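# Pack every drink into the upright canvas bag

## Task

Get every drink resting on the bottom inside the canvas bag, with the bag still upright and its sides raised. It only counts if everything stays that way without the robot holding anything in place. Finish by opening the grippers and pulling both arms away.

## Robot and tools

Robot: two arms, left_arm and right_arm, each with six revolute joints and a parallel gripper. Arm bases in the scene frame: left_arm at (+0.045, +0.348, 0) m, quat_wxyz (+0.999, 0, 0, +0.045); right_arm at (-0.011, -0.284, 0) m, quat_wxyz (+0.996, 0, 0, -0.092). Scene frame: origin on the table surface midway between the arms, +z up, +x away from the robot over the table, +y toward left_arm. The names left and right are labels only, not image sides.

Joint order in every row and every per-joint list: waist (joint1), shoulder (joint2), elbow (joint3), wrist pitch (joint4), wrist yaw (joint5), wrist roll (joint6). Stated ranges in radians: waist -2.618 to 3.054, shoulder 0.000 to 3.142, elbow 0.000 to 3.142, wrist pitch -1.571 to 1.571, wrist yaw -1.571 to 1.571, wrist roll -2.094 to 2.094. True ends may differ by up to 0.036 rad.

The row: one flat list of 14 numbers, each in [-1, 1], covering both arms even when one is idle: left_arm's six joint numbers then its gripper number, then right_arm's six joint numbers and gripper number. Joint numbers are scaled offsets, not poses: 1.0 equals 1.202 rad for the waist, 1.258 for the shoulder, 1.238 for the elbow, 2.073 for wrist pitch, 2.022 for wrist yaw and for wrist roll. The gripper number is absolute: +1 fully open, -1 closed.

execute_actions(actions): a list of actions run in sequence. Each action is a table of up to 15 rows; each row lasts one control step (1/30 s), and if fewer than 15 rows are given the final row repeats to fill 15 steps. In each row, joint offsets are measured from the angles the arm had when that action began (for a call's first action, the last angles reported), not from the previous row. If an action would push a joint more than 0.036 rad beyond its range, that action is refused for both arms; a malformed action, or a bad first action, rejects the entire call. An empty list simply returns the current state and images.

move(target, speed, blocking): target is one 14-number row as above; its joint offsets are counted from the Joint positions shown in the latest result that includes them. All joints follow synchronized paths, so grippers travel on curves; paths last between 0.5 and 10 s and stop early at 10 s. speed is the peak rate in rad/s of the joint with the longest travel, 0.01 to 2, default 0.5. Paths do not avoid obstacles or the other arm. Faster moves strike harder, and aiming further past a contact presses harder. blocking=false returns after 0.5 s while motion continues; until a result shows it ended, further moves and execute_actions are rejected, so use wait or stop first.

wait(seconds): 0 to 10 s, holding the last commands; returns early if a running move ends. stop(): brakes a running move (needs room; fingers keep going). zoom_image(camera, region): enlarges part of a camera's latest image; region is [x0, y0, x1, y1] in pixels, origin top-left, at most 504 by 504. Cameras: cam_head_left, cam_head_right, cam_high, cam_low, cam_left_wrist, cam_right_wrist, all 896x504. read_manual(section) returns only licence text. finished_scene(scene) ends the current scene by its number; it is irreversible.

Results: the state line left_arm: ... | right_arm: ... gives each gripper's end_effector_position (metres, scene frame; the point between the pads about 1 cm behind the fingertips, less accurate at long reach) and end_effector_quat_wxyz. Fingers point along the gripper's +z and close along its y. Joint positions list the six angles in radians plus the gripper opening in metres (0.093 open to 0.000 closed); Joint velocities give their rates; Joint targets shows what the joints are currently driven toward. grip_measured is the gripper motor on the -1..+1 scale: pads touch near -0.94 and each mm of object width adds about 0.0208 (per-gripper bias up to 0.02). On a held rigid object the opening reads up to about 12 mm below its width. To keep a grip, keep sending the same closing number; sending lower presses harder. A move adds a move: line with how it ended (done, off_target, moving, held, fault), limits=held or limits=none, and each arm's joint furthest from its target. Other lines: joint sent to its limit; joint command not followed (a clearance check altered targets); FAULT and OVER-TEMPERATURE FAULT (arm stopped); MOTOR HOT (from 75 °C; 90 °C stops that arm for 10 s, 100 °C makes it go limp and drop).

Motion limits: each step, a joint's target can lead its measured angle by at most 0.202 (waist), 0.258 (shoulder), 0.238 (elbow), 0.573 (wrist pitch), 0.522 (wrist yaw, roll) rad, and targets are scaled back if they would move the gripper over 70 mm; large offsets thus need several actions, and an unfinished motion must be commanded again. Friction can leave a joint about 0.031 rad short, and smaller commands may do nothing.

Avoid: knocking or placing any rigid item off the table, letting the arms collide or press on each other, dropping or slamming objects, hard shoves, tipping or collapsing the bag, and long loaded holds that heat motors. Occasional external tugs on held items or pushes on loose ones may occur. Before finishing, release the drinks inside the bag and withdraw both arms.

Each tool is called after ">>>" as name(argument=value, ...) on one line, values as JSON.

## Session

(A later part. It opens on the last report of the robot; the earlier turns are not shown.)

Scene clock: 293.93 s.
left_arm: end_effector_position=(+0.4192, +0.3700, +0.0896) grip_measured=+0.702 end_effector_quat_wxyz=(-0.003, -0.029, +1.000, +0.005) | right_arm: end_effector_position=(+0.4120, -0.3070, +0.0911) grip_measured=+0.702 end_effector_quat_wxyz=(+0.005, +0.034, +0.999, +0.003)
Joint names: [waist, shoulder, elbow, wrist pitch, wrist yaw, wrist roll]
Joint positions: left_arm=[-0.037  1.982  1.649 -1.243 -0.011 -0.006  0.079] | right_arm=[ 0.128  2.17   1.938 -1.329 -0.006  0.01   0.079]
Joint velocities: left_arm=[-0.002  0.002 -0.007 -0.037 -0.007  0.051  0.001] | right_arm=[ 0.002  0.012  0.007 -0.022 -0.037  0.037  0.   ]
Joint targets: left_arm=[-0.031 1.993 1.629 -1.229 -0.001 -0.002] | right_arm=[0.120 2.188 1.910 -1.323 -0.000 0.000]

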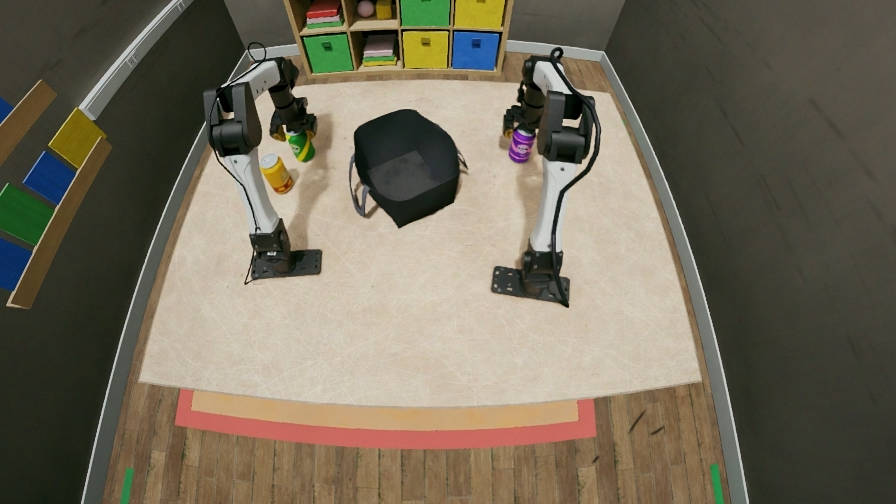

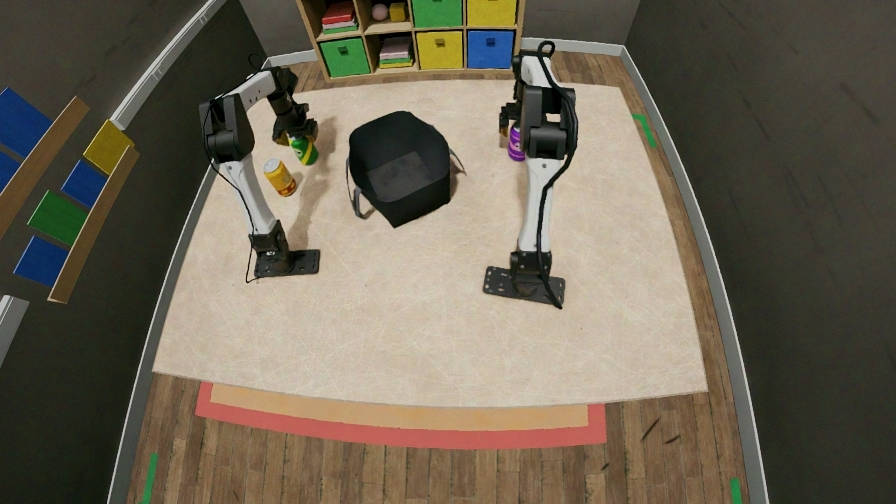

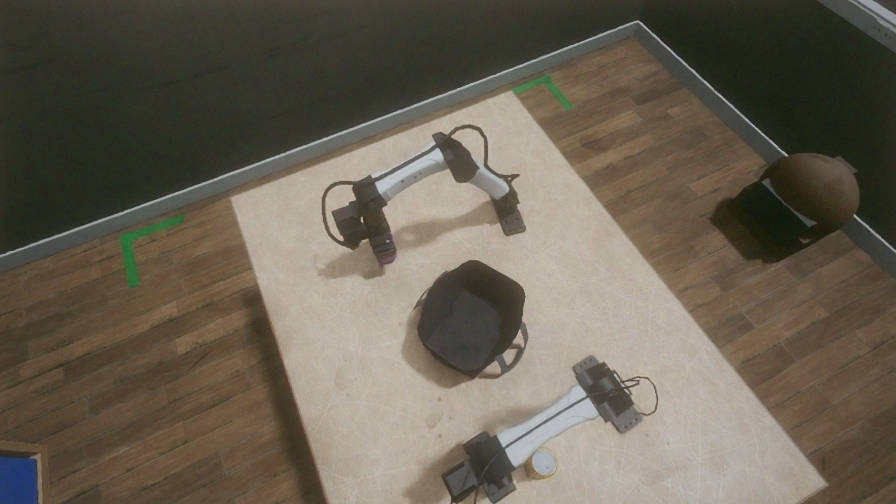

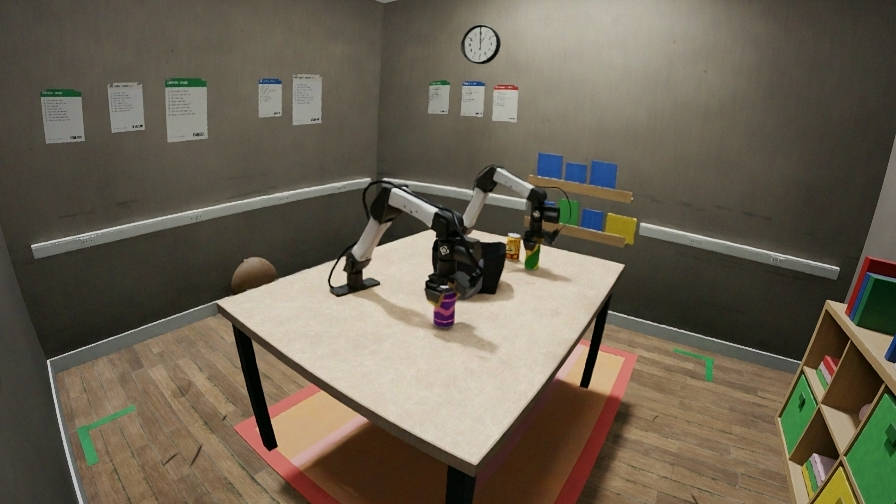

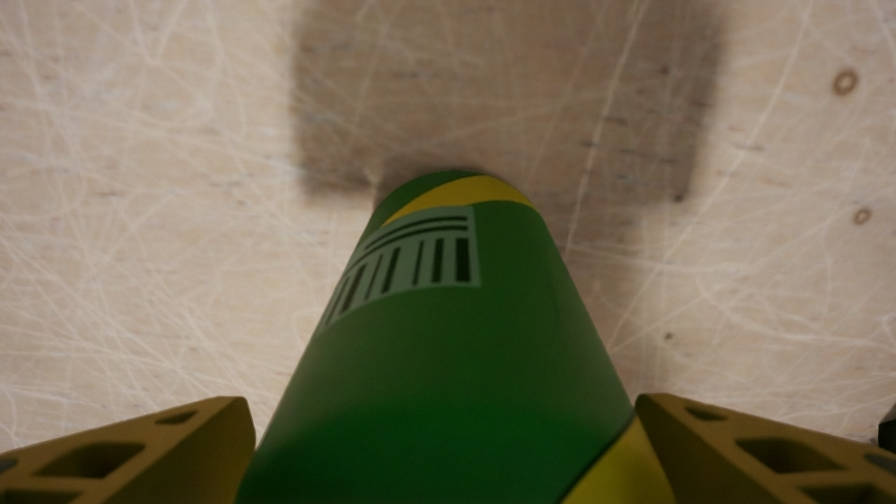

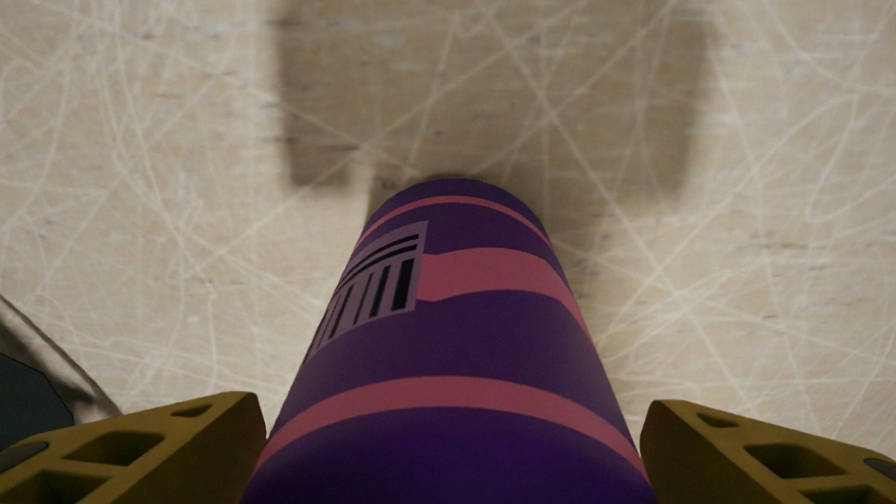

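>>> execute_actions(actions=[[[0,0,0,0,0,0,0.65, 0,0,0,0,0,0,0.65],[0,0,0,0,0,0,0.60, 0,0,0,0,0,0,0.60],[0,0,0,0,0,0,0.56, 0,0,0,0,0,0,0.56],[0,0,0,0,0,0,0.52, 0,0,0,0,0,0,0.52],[0,0,0,0,0,0,0.49, 0,0,0,0,0,0,0.49],[0,0,0,0,0,0,0.46, 0,0,0,0,0,0,0.46],[0,0,0,0,0,0,0.43, 0,0,0,0,0,0,0.43],[0,0,0,0,0,0,0.40, 0,0,0,0,0,0,0.40],[0,0,0,0,0,0,0.36, 0,0,0,0,0,0,0.36],[0,0,0,0,0,0,0.32, 0,0,0,0,0,0,0.32],[0,0,0,0,0,0,0.28, 0,0,0,0,0,0,0.28],[0,0,0,0,0,0,0.24, 0,0,0,0,0,0,0.24],[0,0,0,0,0,0,0.20, 0,0,0,0,0,0,0.20],[0,0,0,0,0,0,0.18, 0,0,0,0,0,0,0.18]]])

Scene clock: 313.30 s.
left_arm: end_effector_position=(+0.4193, +0.3689, +0.0896) grip_measured=+0.258 end_effector_quat_wxyz=(-0.003, -0.029, +1.000, +0.002) | right_arm: end_effector_position=(+0.4120, -0.3069, +0.0911) grip_measured=+0.278 end_effector_quat_wxyz=(+0.005, +0.034, +0.999, +0.003)
Joint names: [waist, shoulder, elbow, wrist pitch, wrist yaw, wrist roll]
Joint positions: left_arm=[-0.037  1.982  1.649 -1.243 -0.004 -0.006  0.058] | right_arm=[ 0.128  2.17   1.938 -1.329 -0.007  0.01   0.059]
Joint velocities: left_arm=[ 0.007 -0.007 -0.007  0.022 -0.037 -0.037 -0.   ] | right_arm=[-0.007 -0.007 -0.002  0.066  0.022  0.007 -0.   ]
Joint targets: left_arm=[-0.037 1.982 1.649 -1.243 -0.011 -0.006] | right_arm=[0.128 2.170 1.938 -1.329 -0.006 0.010]

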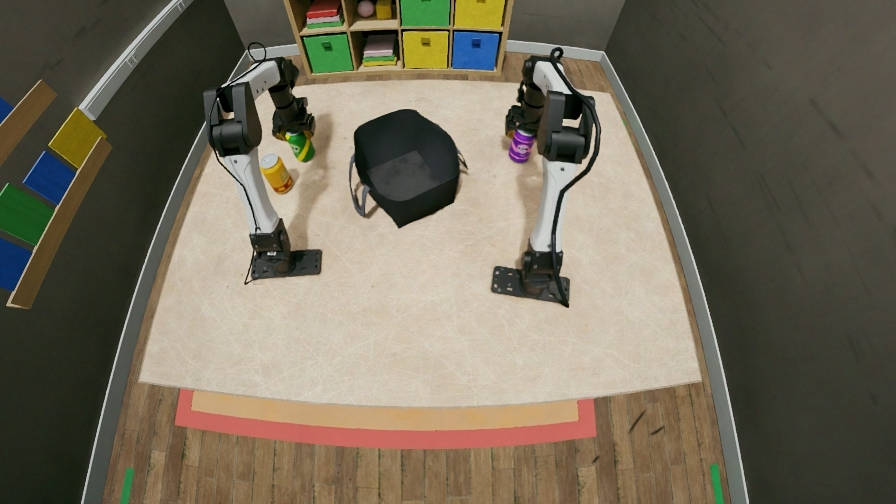

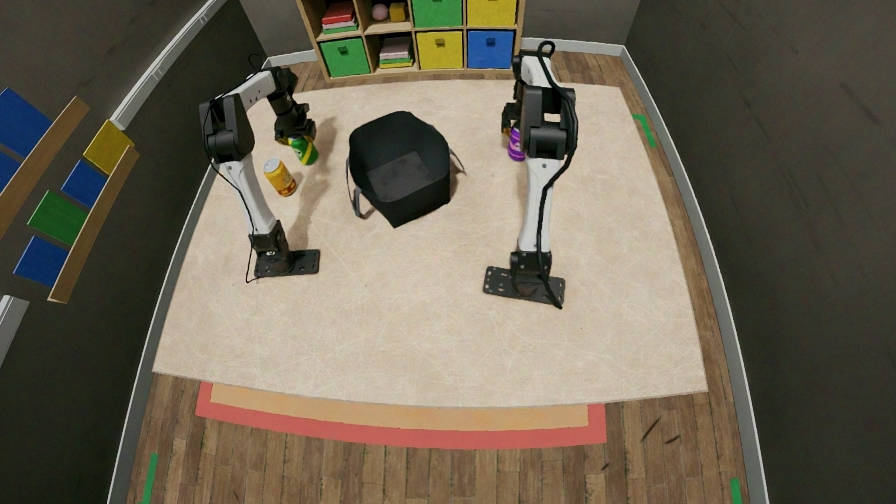

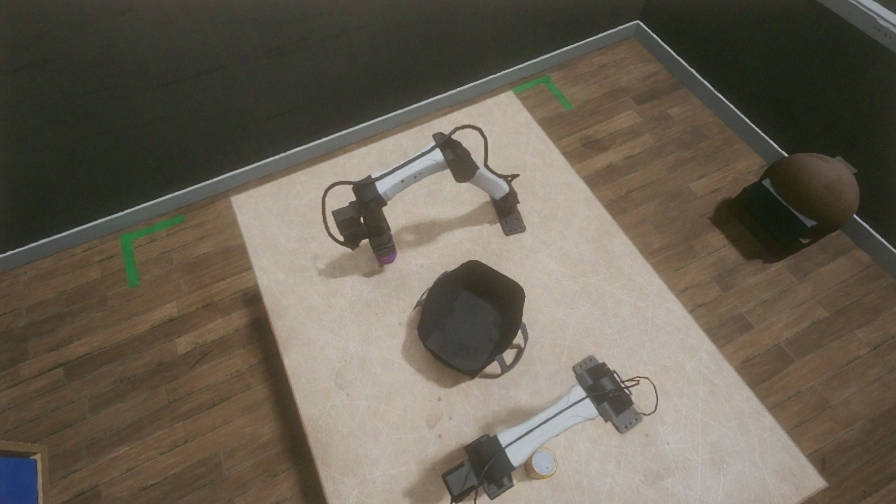

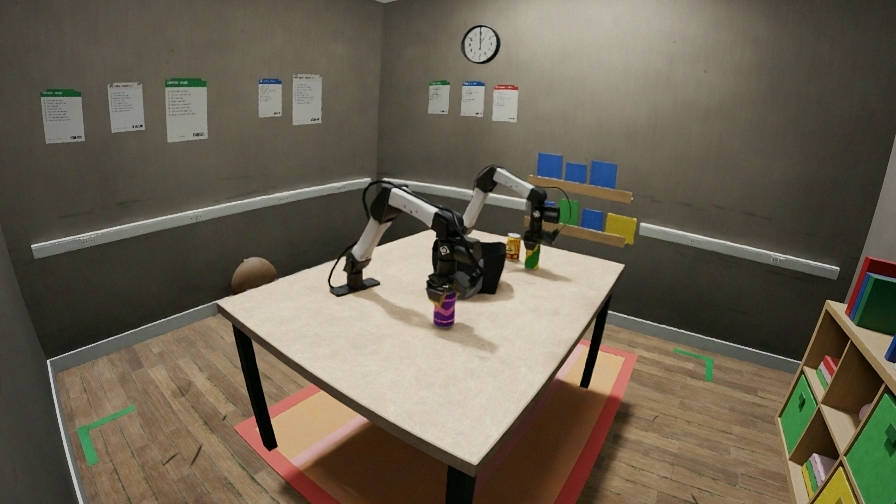

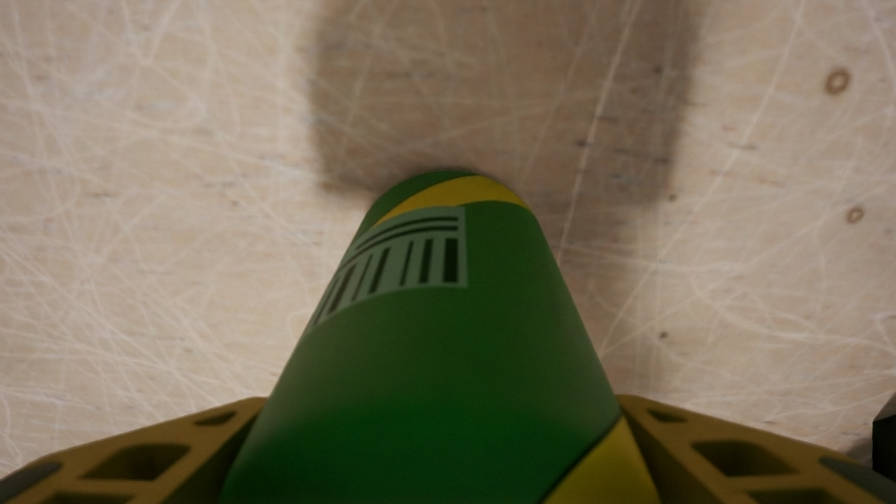

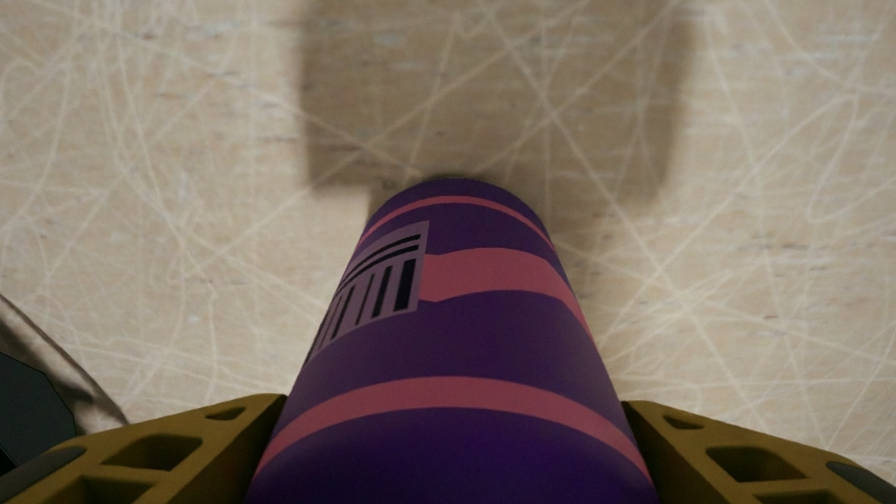

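>>> move(target=[-0.2687, -0.2440, 0.3199, -0.1312, 0.002, 0.0772, 0.18, 0.0599, -0.2917, 0.2076, -0.0921, 0.0035, -0.178, 0.18], speed=0.5)

Scene clock: 371.13 s.
left_arm: end_effector_position=(+0.3815, +0.2556, +0.2864) grip_measured=+0.258 end_effector_quat_wxyz=(+0.183, +0.201, +0.962, -0.012) | right_arm: end_effector_position=(+0.3733, -0.2790, +0.2902) grip_measured=+0.278 end_effector_quat_wxyz=(+0.196, -0.170, +0.965, -0.029)
Joint names: [waist, shoulder, elbow, wrist pitch, wrist yaw, wrist roll]
Joint positions: left_arm=[-0.359  1.686  2.019 -1.536  0.001  0.144  0.058] | right_arm=[ 0.194  1.808  2.173 -1.535 -0.007 -0.338  0.059]
Joint velocities: left_arm=[-0.007  0.012  0.002 -0.051 -0.022  0.037  0.002] | right_arm=[-0.007  0.012 -0.007 -0.037 -0.081  0.022  0.   ]
Joint targets: left_arm=[-0.360 1.675 2.045 -1.515 0.000 0.150] | right_arm=[0.200 1.803 2.195 -1.520 -0.000 -0.350]
move: off_target (left_arm, right_arm); limits=none; left_arm: farthest joint: the elbow, 0.026 radians from its target (0.396 radians at the start); right_arm: farthest joint: the elbow, 0.022 radians from its target (0.257 radians at the start)

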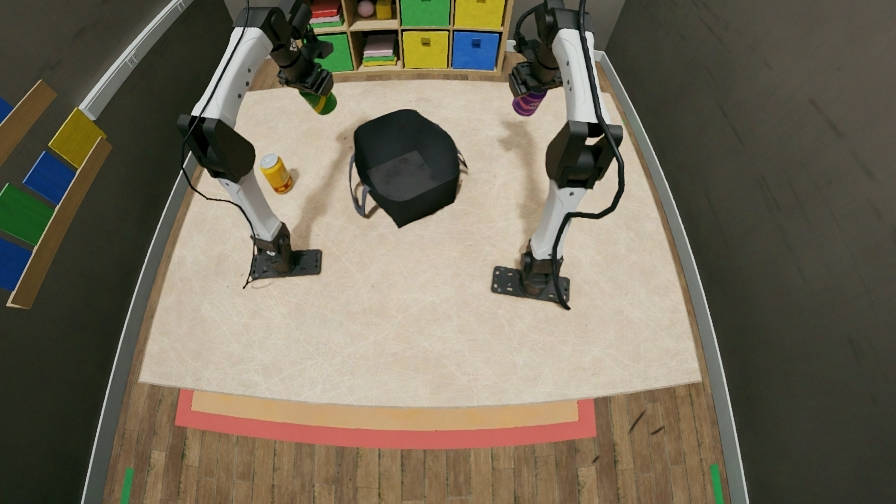

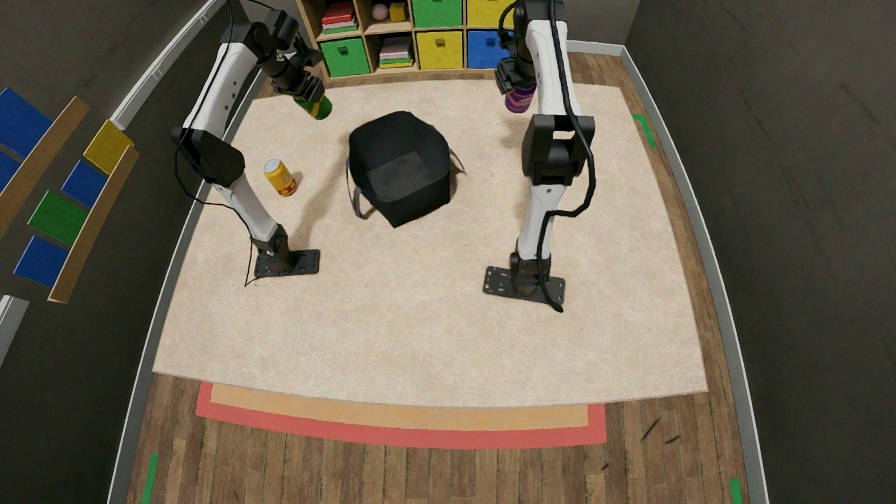

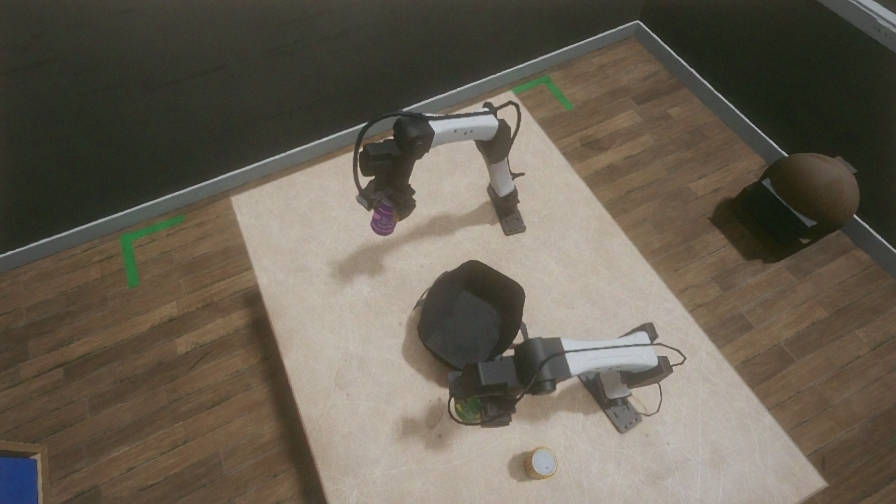

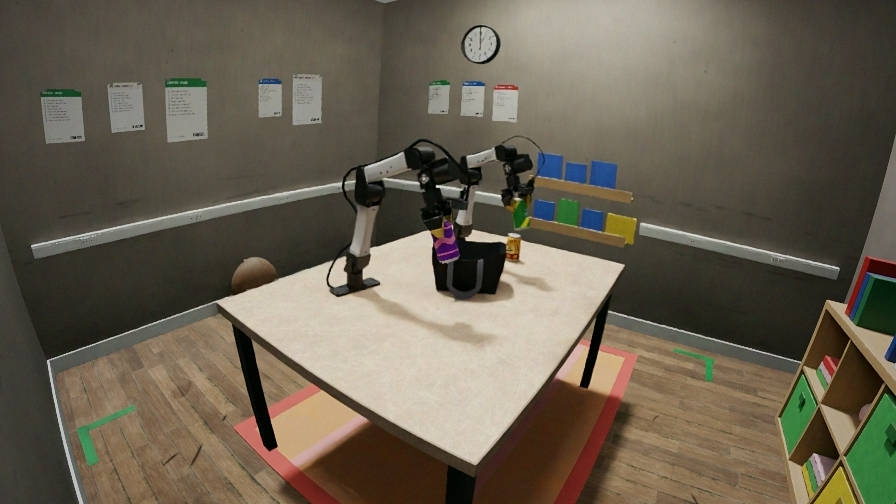

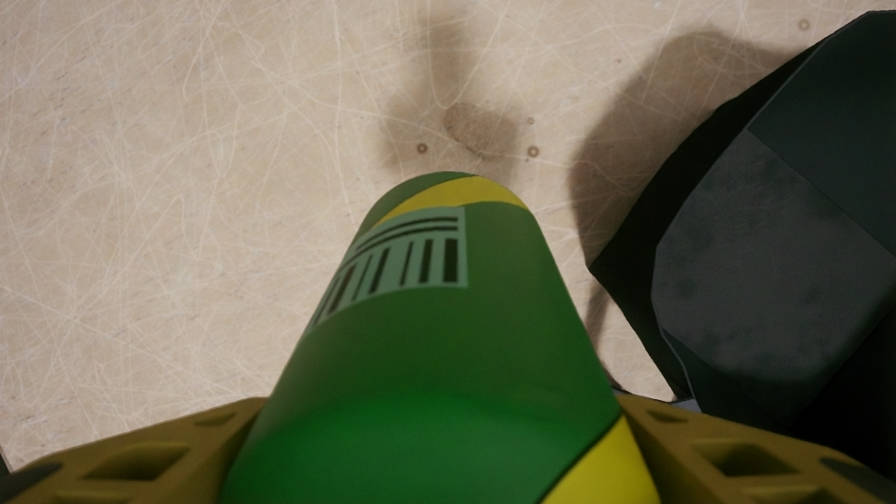

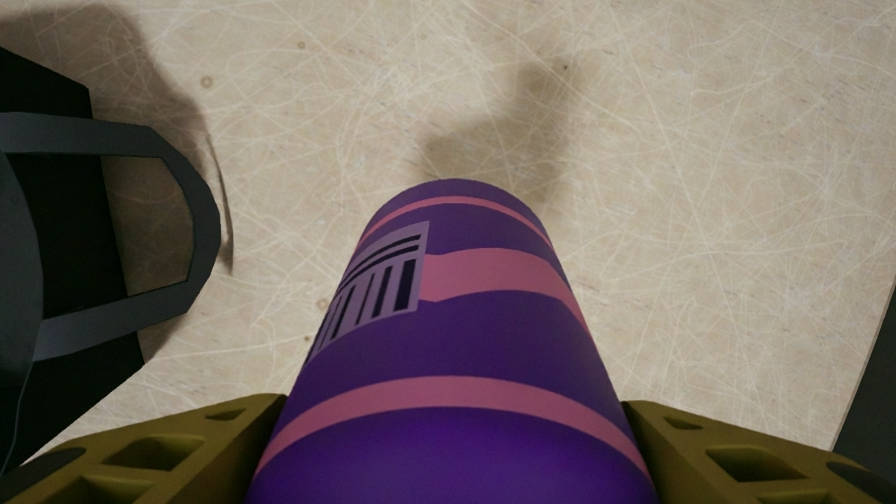

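>>> move(target=[-0.4029, -0.0087, 0.021, 0.0101, 0, 0.095, 0.18, 0.005, -0.004, 0.0178, 0.0072, 0.0035, -0.2374, 0.18], speed=0.6)

Scene clock: 427.73 s.
left_arm: end_effector_position=(+0.2972, +0.1114, +0.2852) grip_measured=+0.258 end_effector_quat_wxyz=(+0.172, +0.507, +0.844, -0.039) | right_arm: end_effector_position=(+0.3708, -0.2790, +0.2892) grip_measured=+0.278 end_effector_quat_wxyz=(+0.179, -0.389, +0.901, -0.072)
Joint names: [waist, shoulder, elbow, wrist pitch, wrist yaw, wrist roll]
Joint positions: left_arm=[-0.842  1.686  2.019 -1.549  0.004  0.33   0.058] | right_arm=[ 0.194  1.808  2.173 -1.547 -0.007 -0.805  0.059]
Joint velocities: left_arm=[ 0.012 -0.017  0.007 -0.051 -0.022  0.007 -0.001] | right_arm=[ 0.017 -0.012 -0.012 -0.051 -0.066 -0.022 -0.001]
Joint targets: left_arm=[-0.843 1.675 2.045 -1.515 0.000 0.336] | right_arm=[0.200 1.803 2.195 -1.521 -0.000 -0.818]
move: off_target (left_arm, right_arm); limits=none; left_arm: farthest joint: the wrist pitch, 0.034 radians from its target (0.021 radians at the start); right_arm: farthest joint: the wrist pitch, 0.026 radians from its target (0.016 radians at the start)

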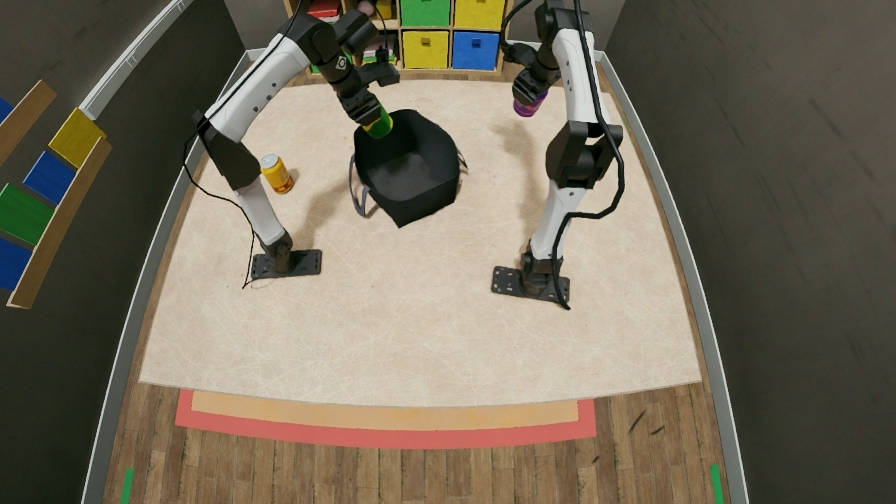

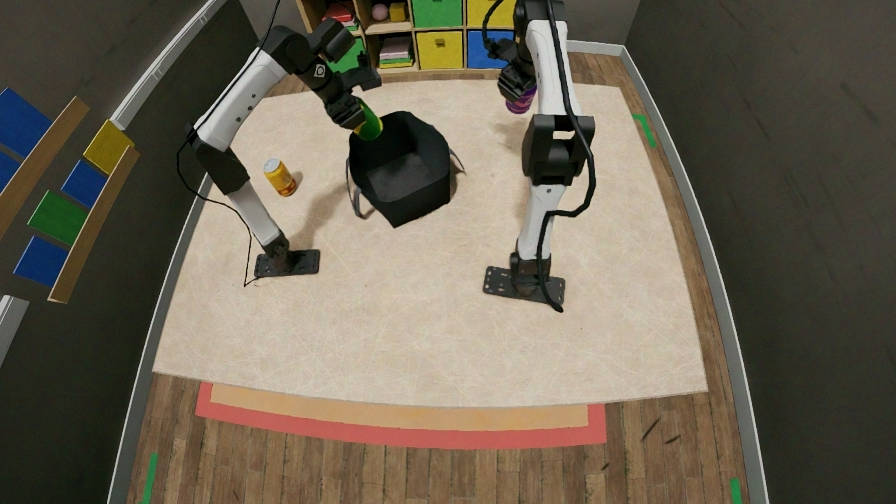

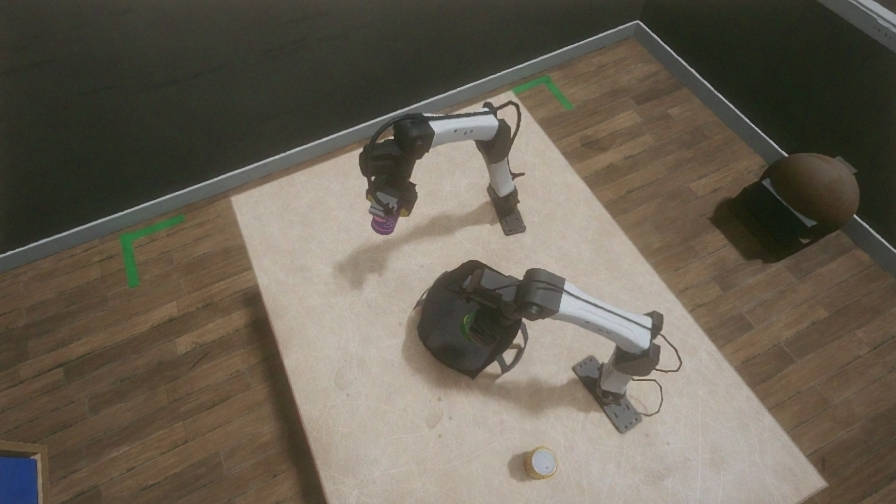

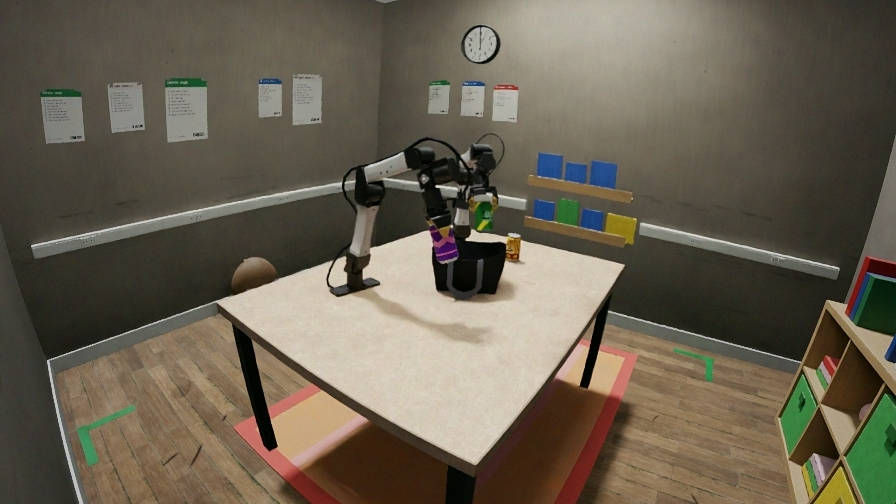

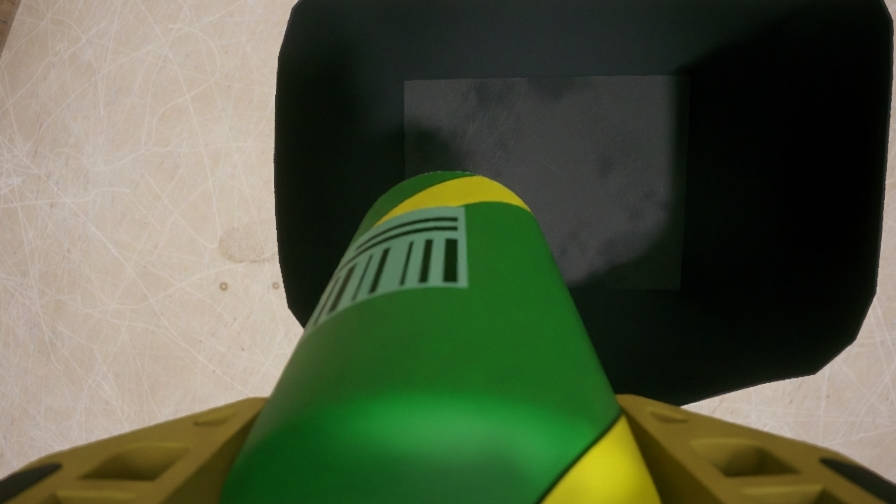

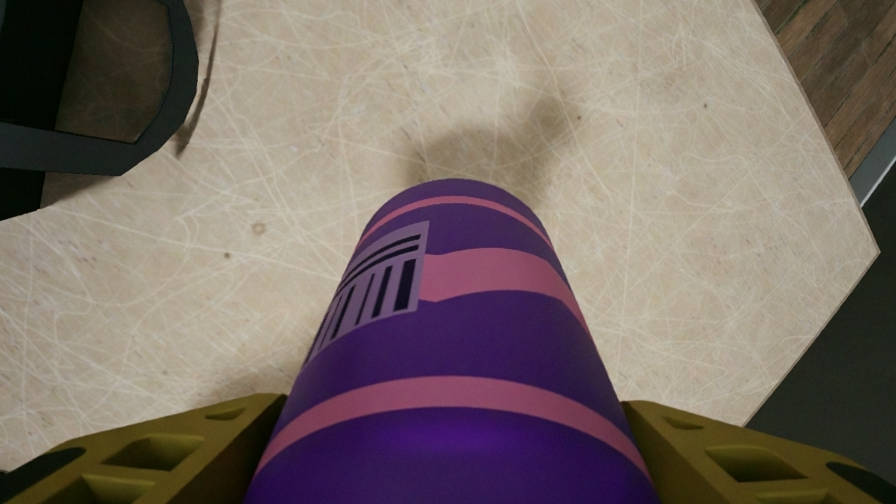

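>>> move(target=[-0.0008, 0.2504, -0.2548, 0.1252, -0.002, 0.003, 0.18, 0.005, -0.004, 0.0178, 0.0227, 0.0035, -0.1558, 0.18], speed=0.4)

Scene clock: 473.53 s.
left_arm: end_effector_position=(+0.3192, +0.0909, +0.0939) grip_measured=+0.258 end_effector_quat_wxyz=(-0.017, +0.515, +0.857, +0.002) | right_arm: end_effector_position=(+0.3715, -0.2790, +0.2895) grip_measured=+0.278 end_effector_quat_wxyz=(+0.168, -0.520, +0.831, -0.099)
Joint names: [waist, shoulder, elbow, wrist pitch, wrist yaw, wrist roll]
Joint positions: left_arm=[-0.842  2.012  1.709 -1.301  0.003  0.331  0.058] | right_arm=[ 0.194  1.808  2.173 -1.543 -0.007 -1.108  0.059]
Joint velocities: left_arm=[-0.002  0.012 -0.007 -0.081 -0.037 -0.066 -0.001] | right_arm=[ 0.002  0.002  0.002  0.022 -0.051 -0.007 -0.   ]
Joint targets: left_arm=[-0.843 2.001 1.703 -1.290 0.000 0.336] | right_arm=[0.200 1.803 2.195 -1.500 -0.000 -1.120]
move: off_target (right_arm); limits=none; left_arm: farthest joint: the shoulder, 0.011 radians from its target (0.315 radians at the start); right_arm: farthest joint: the wrist pitch, 0.044 radians from its target (0.047 radians at the start)

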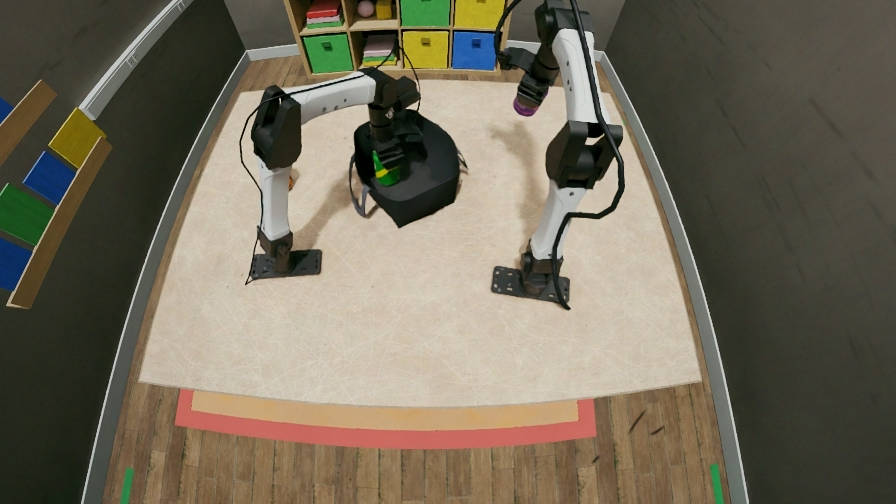

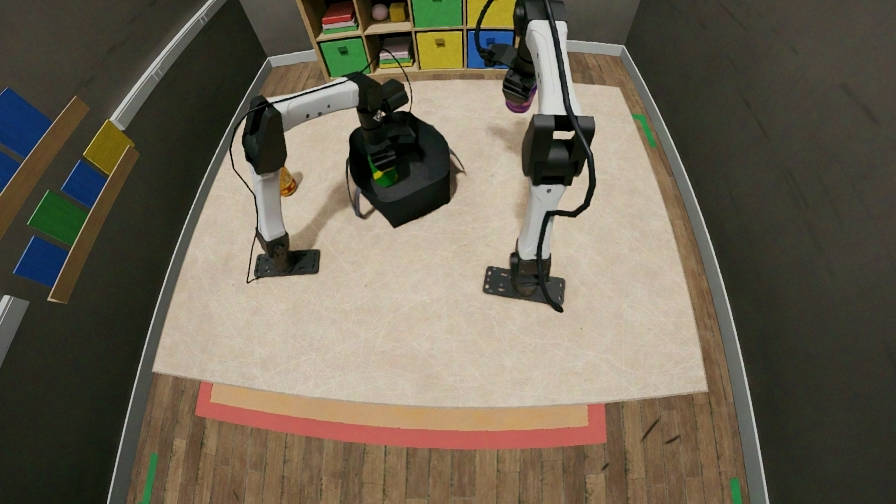

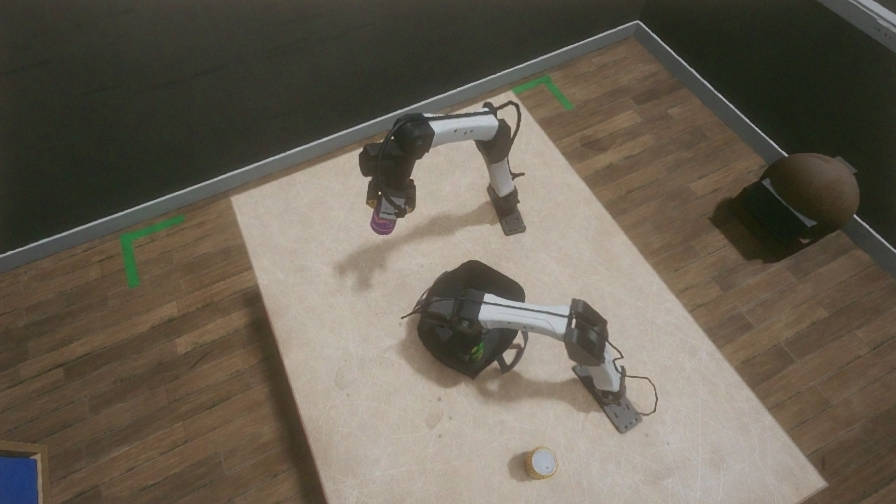

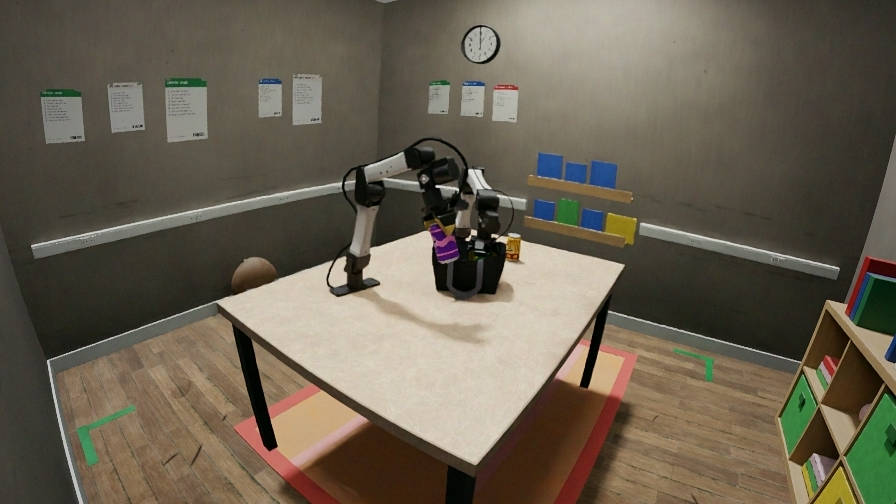

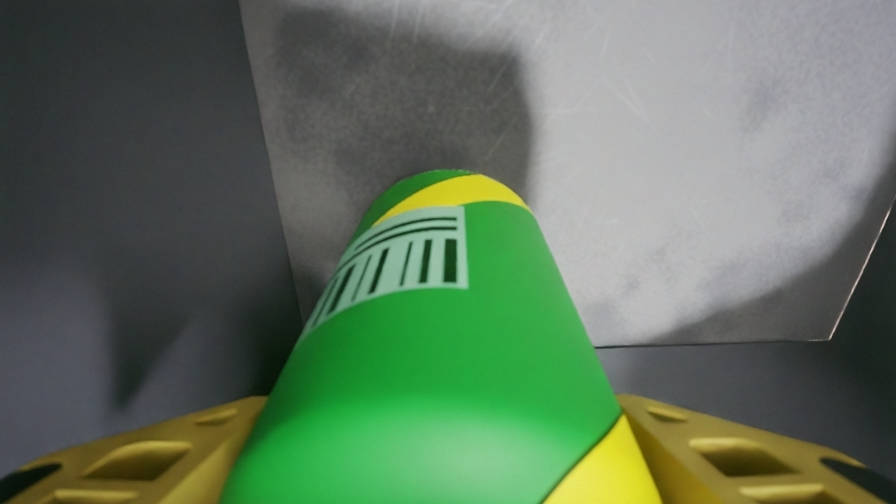

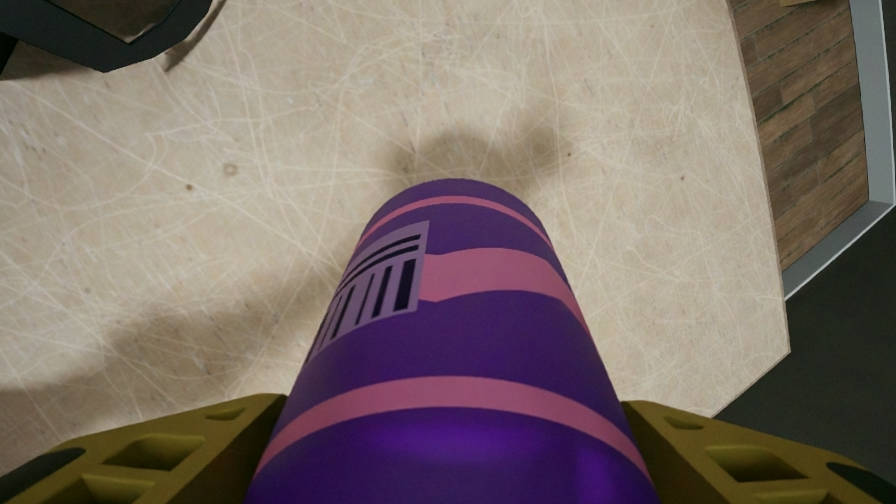

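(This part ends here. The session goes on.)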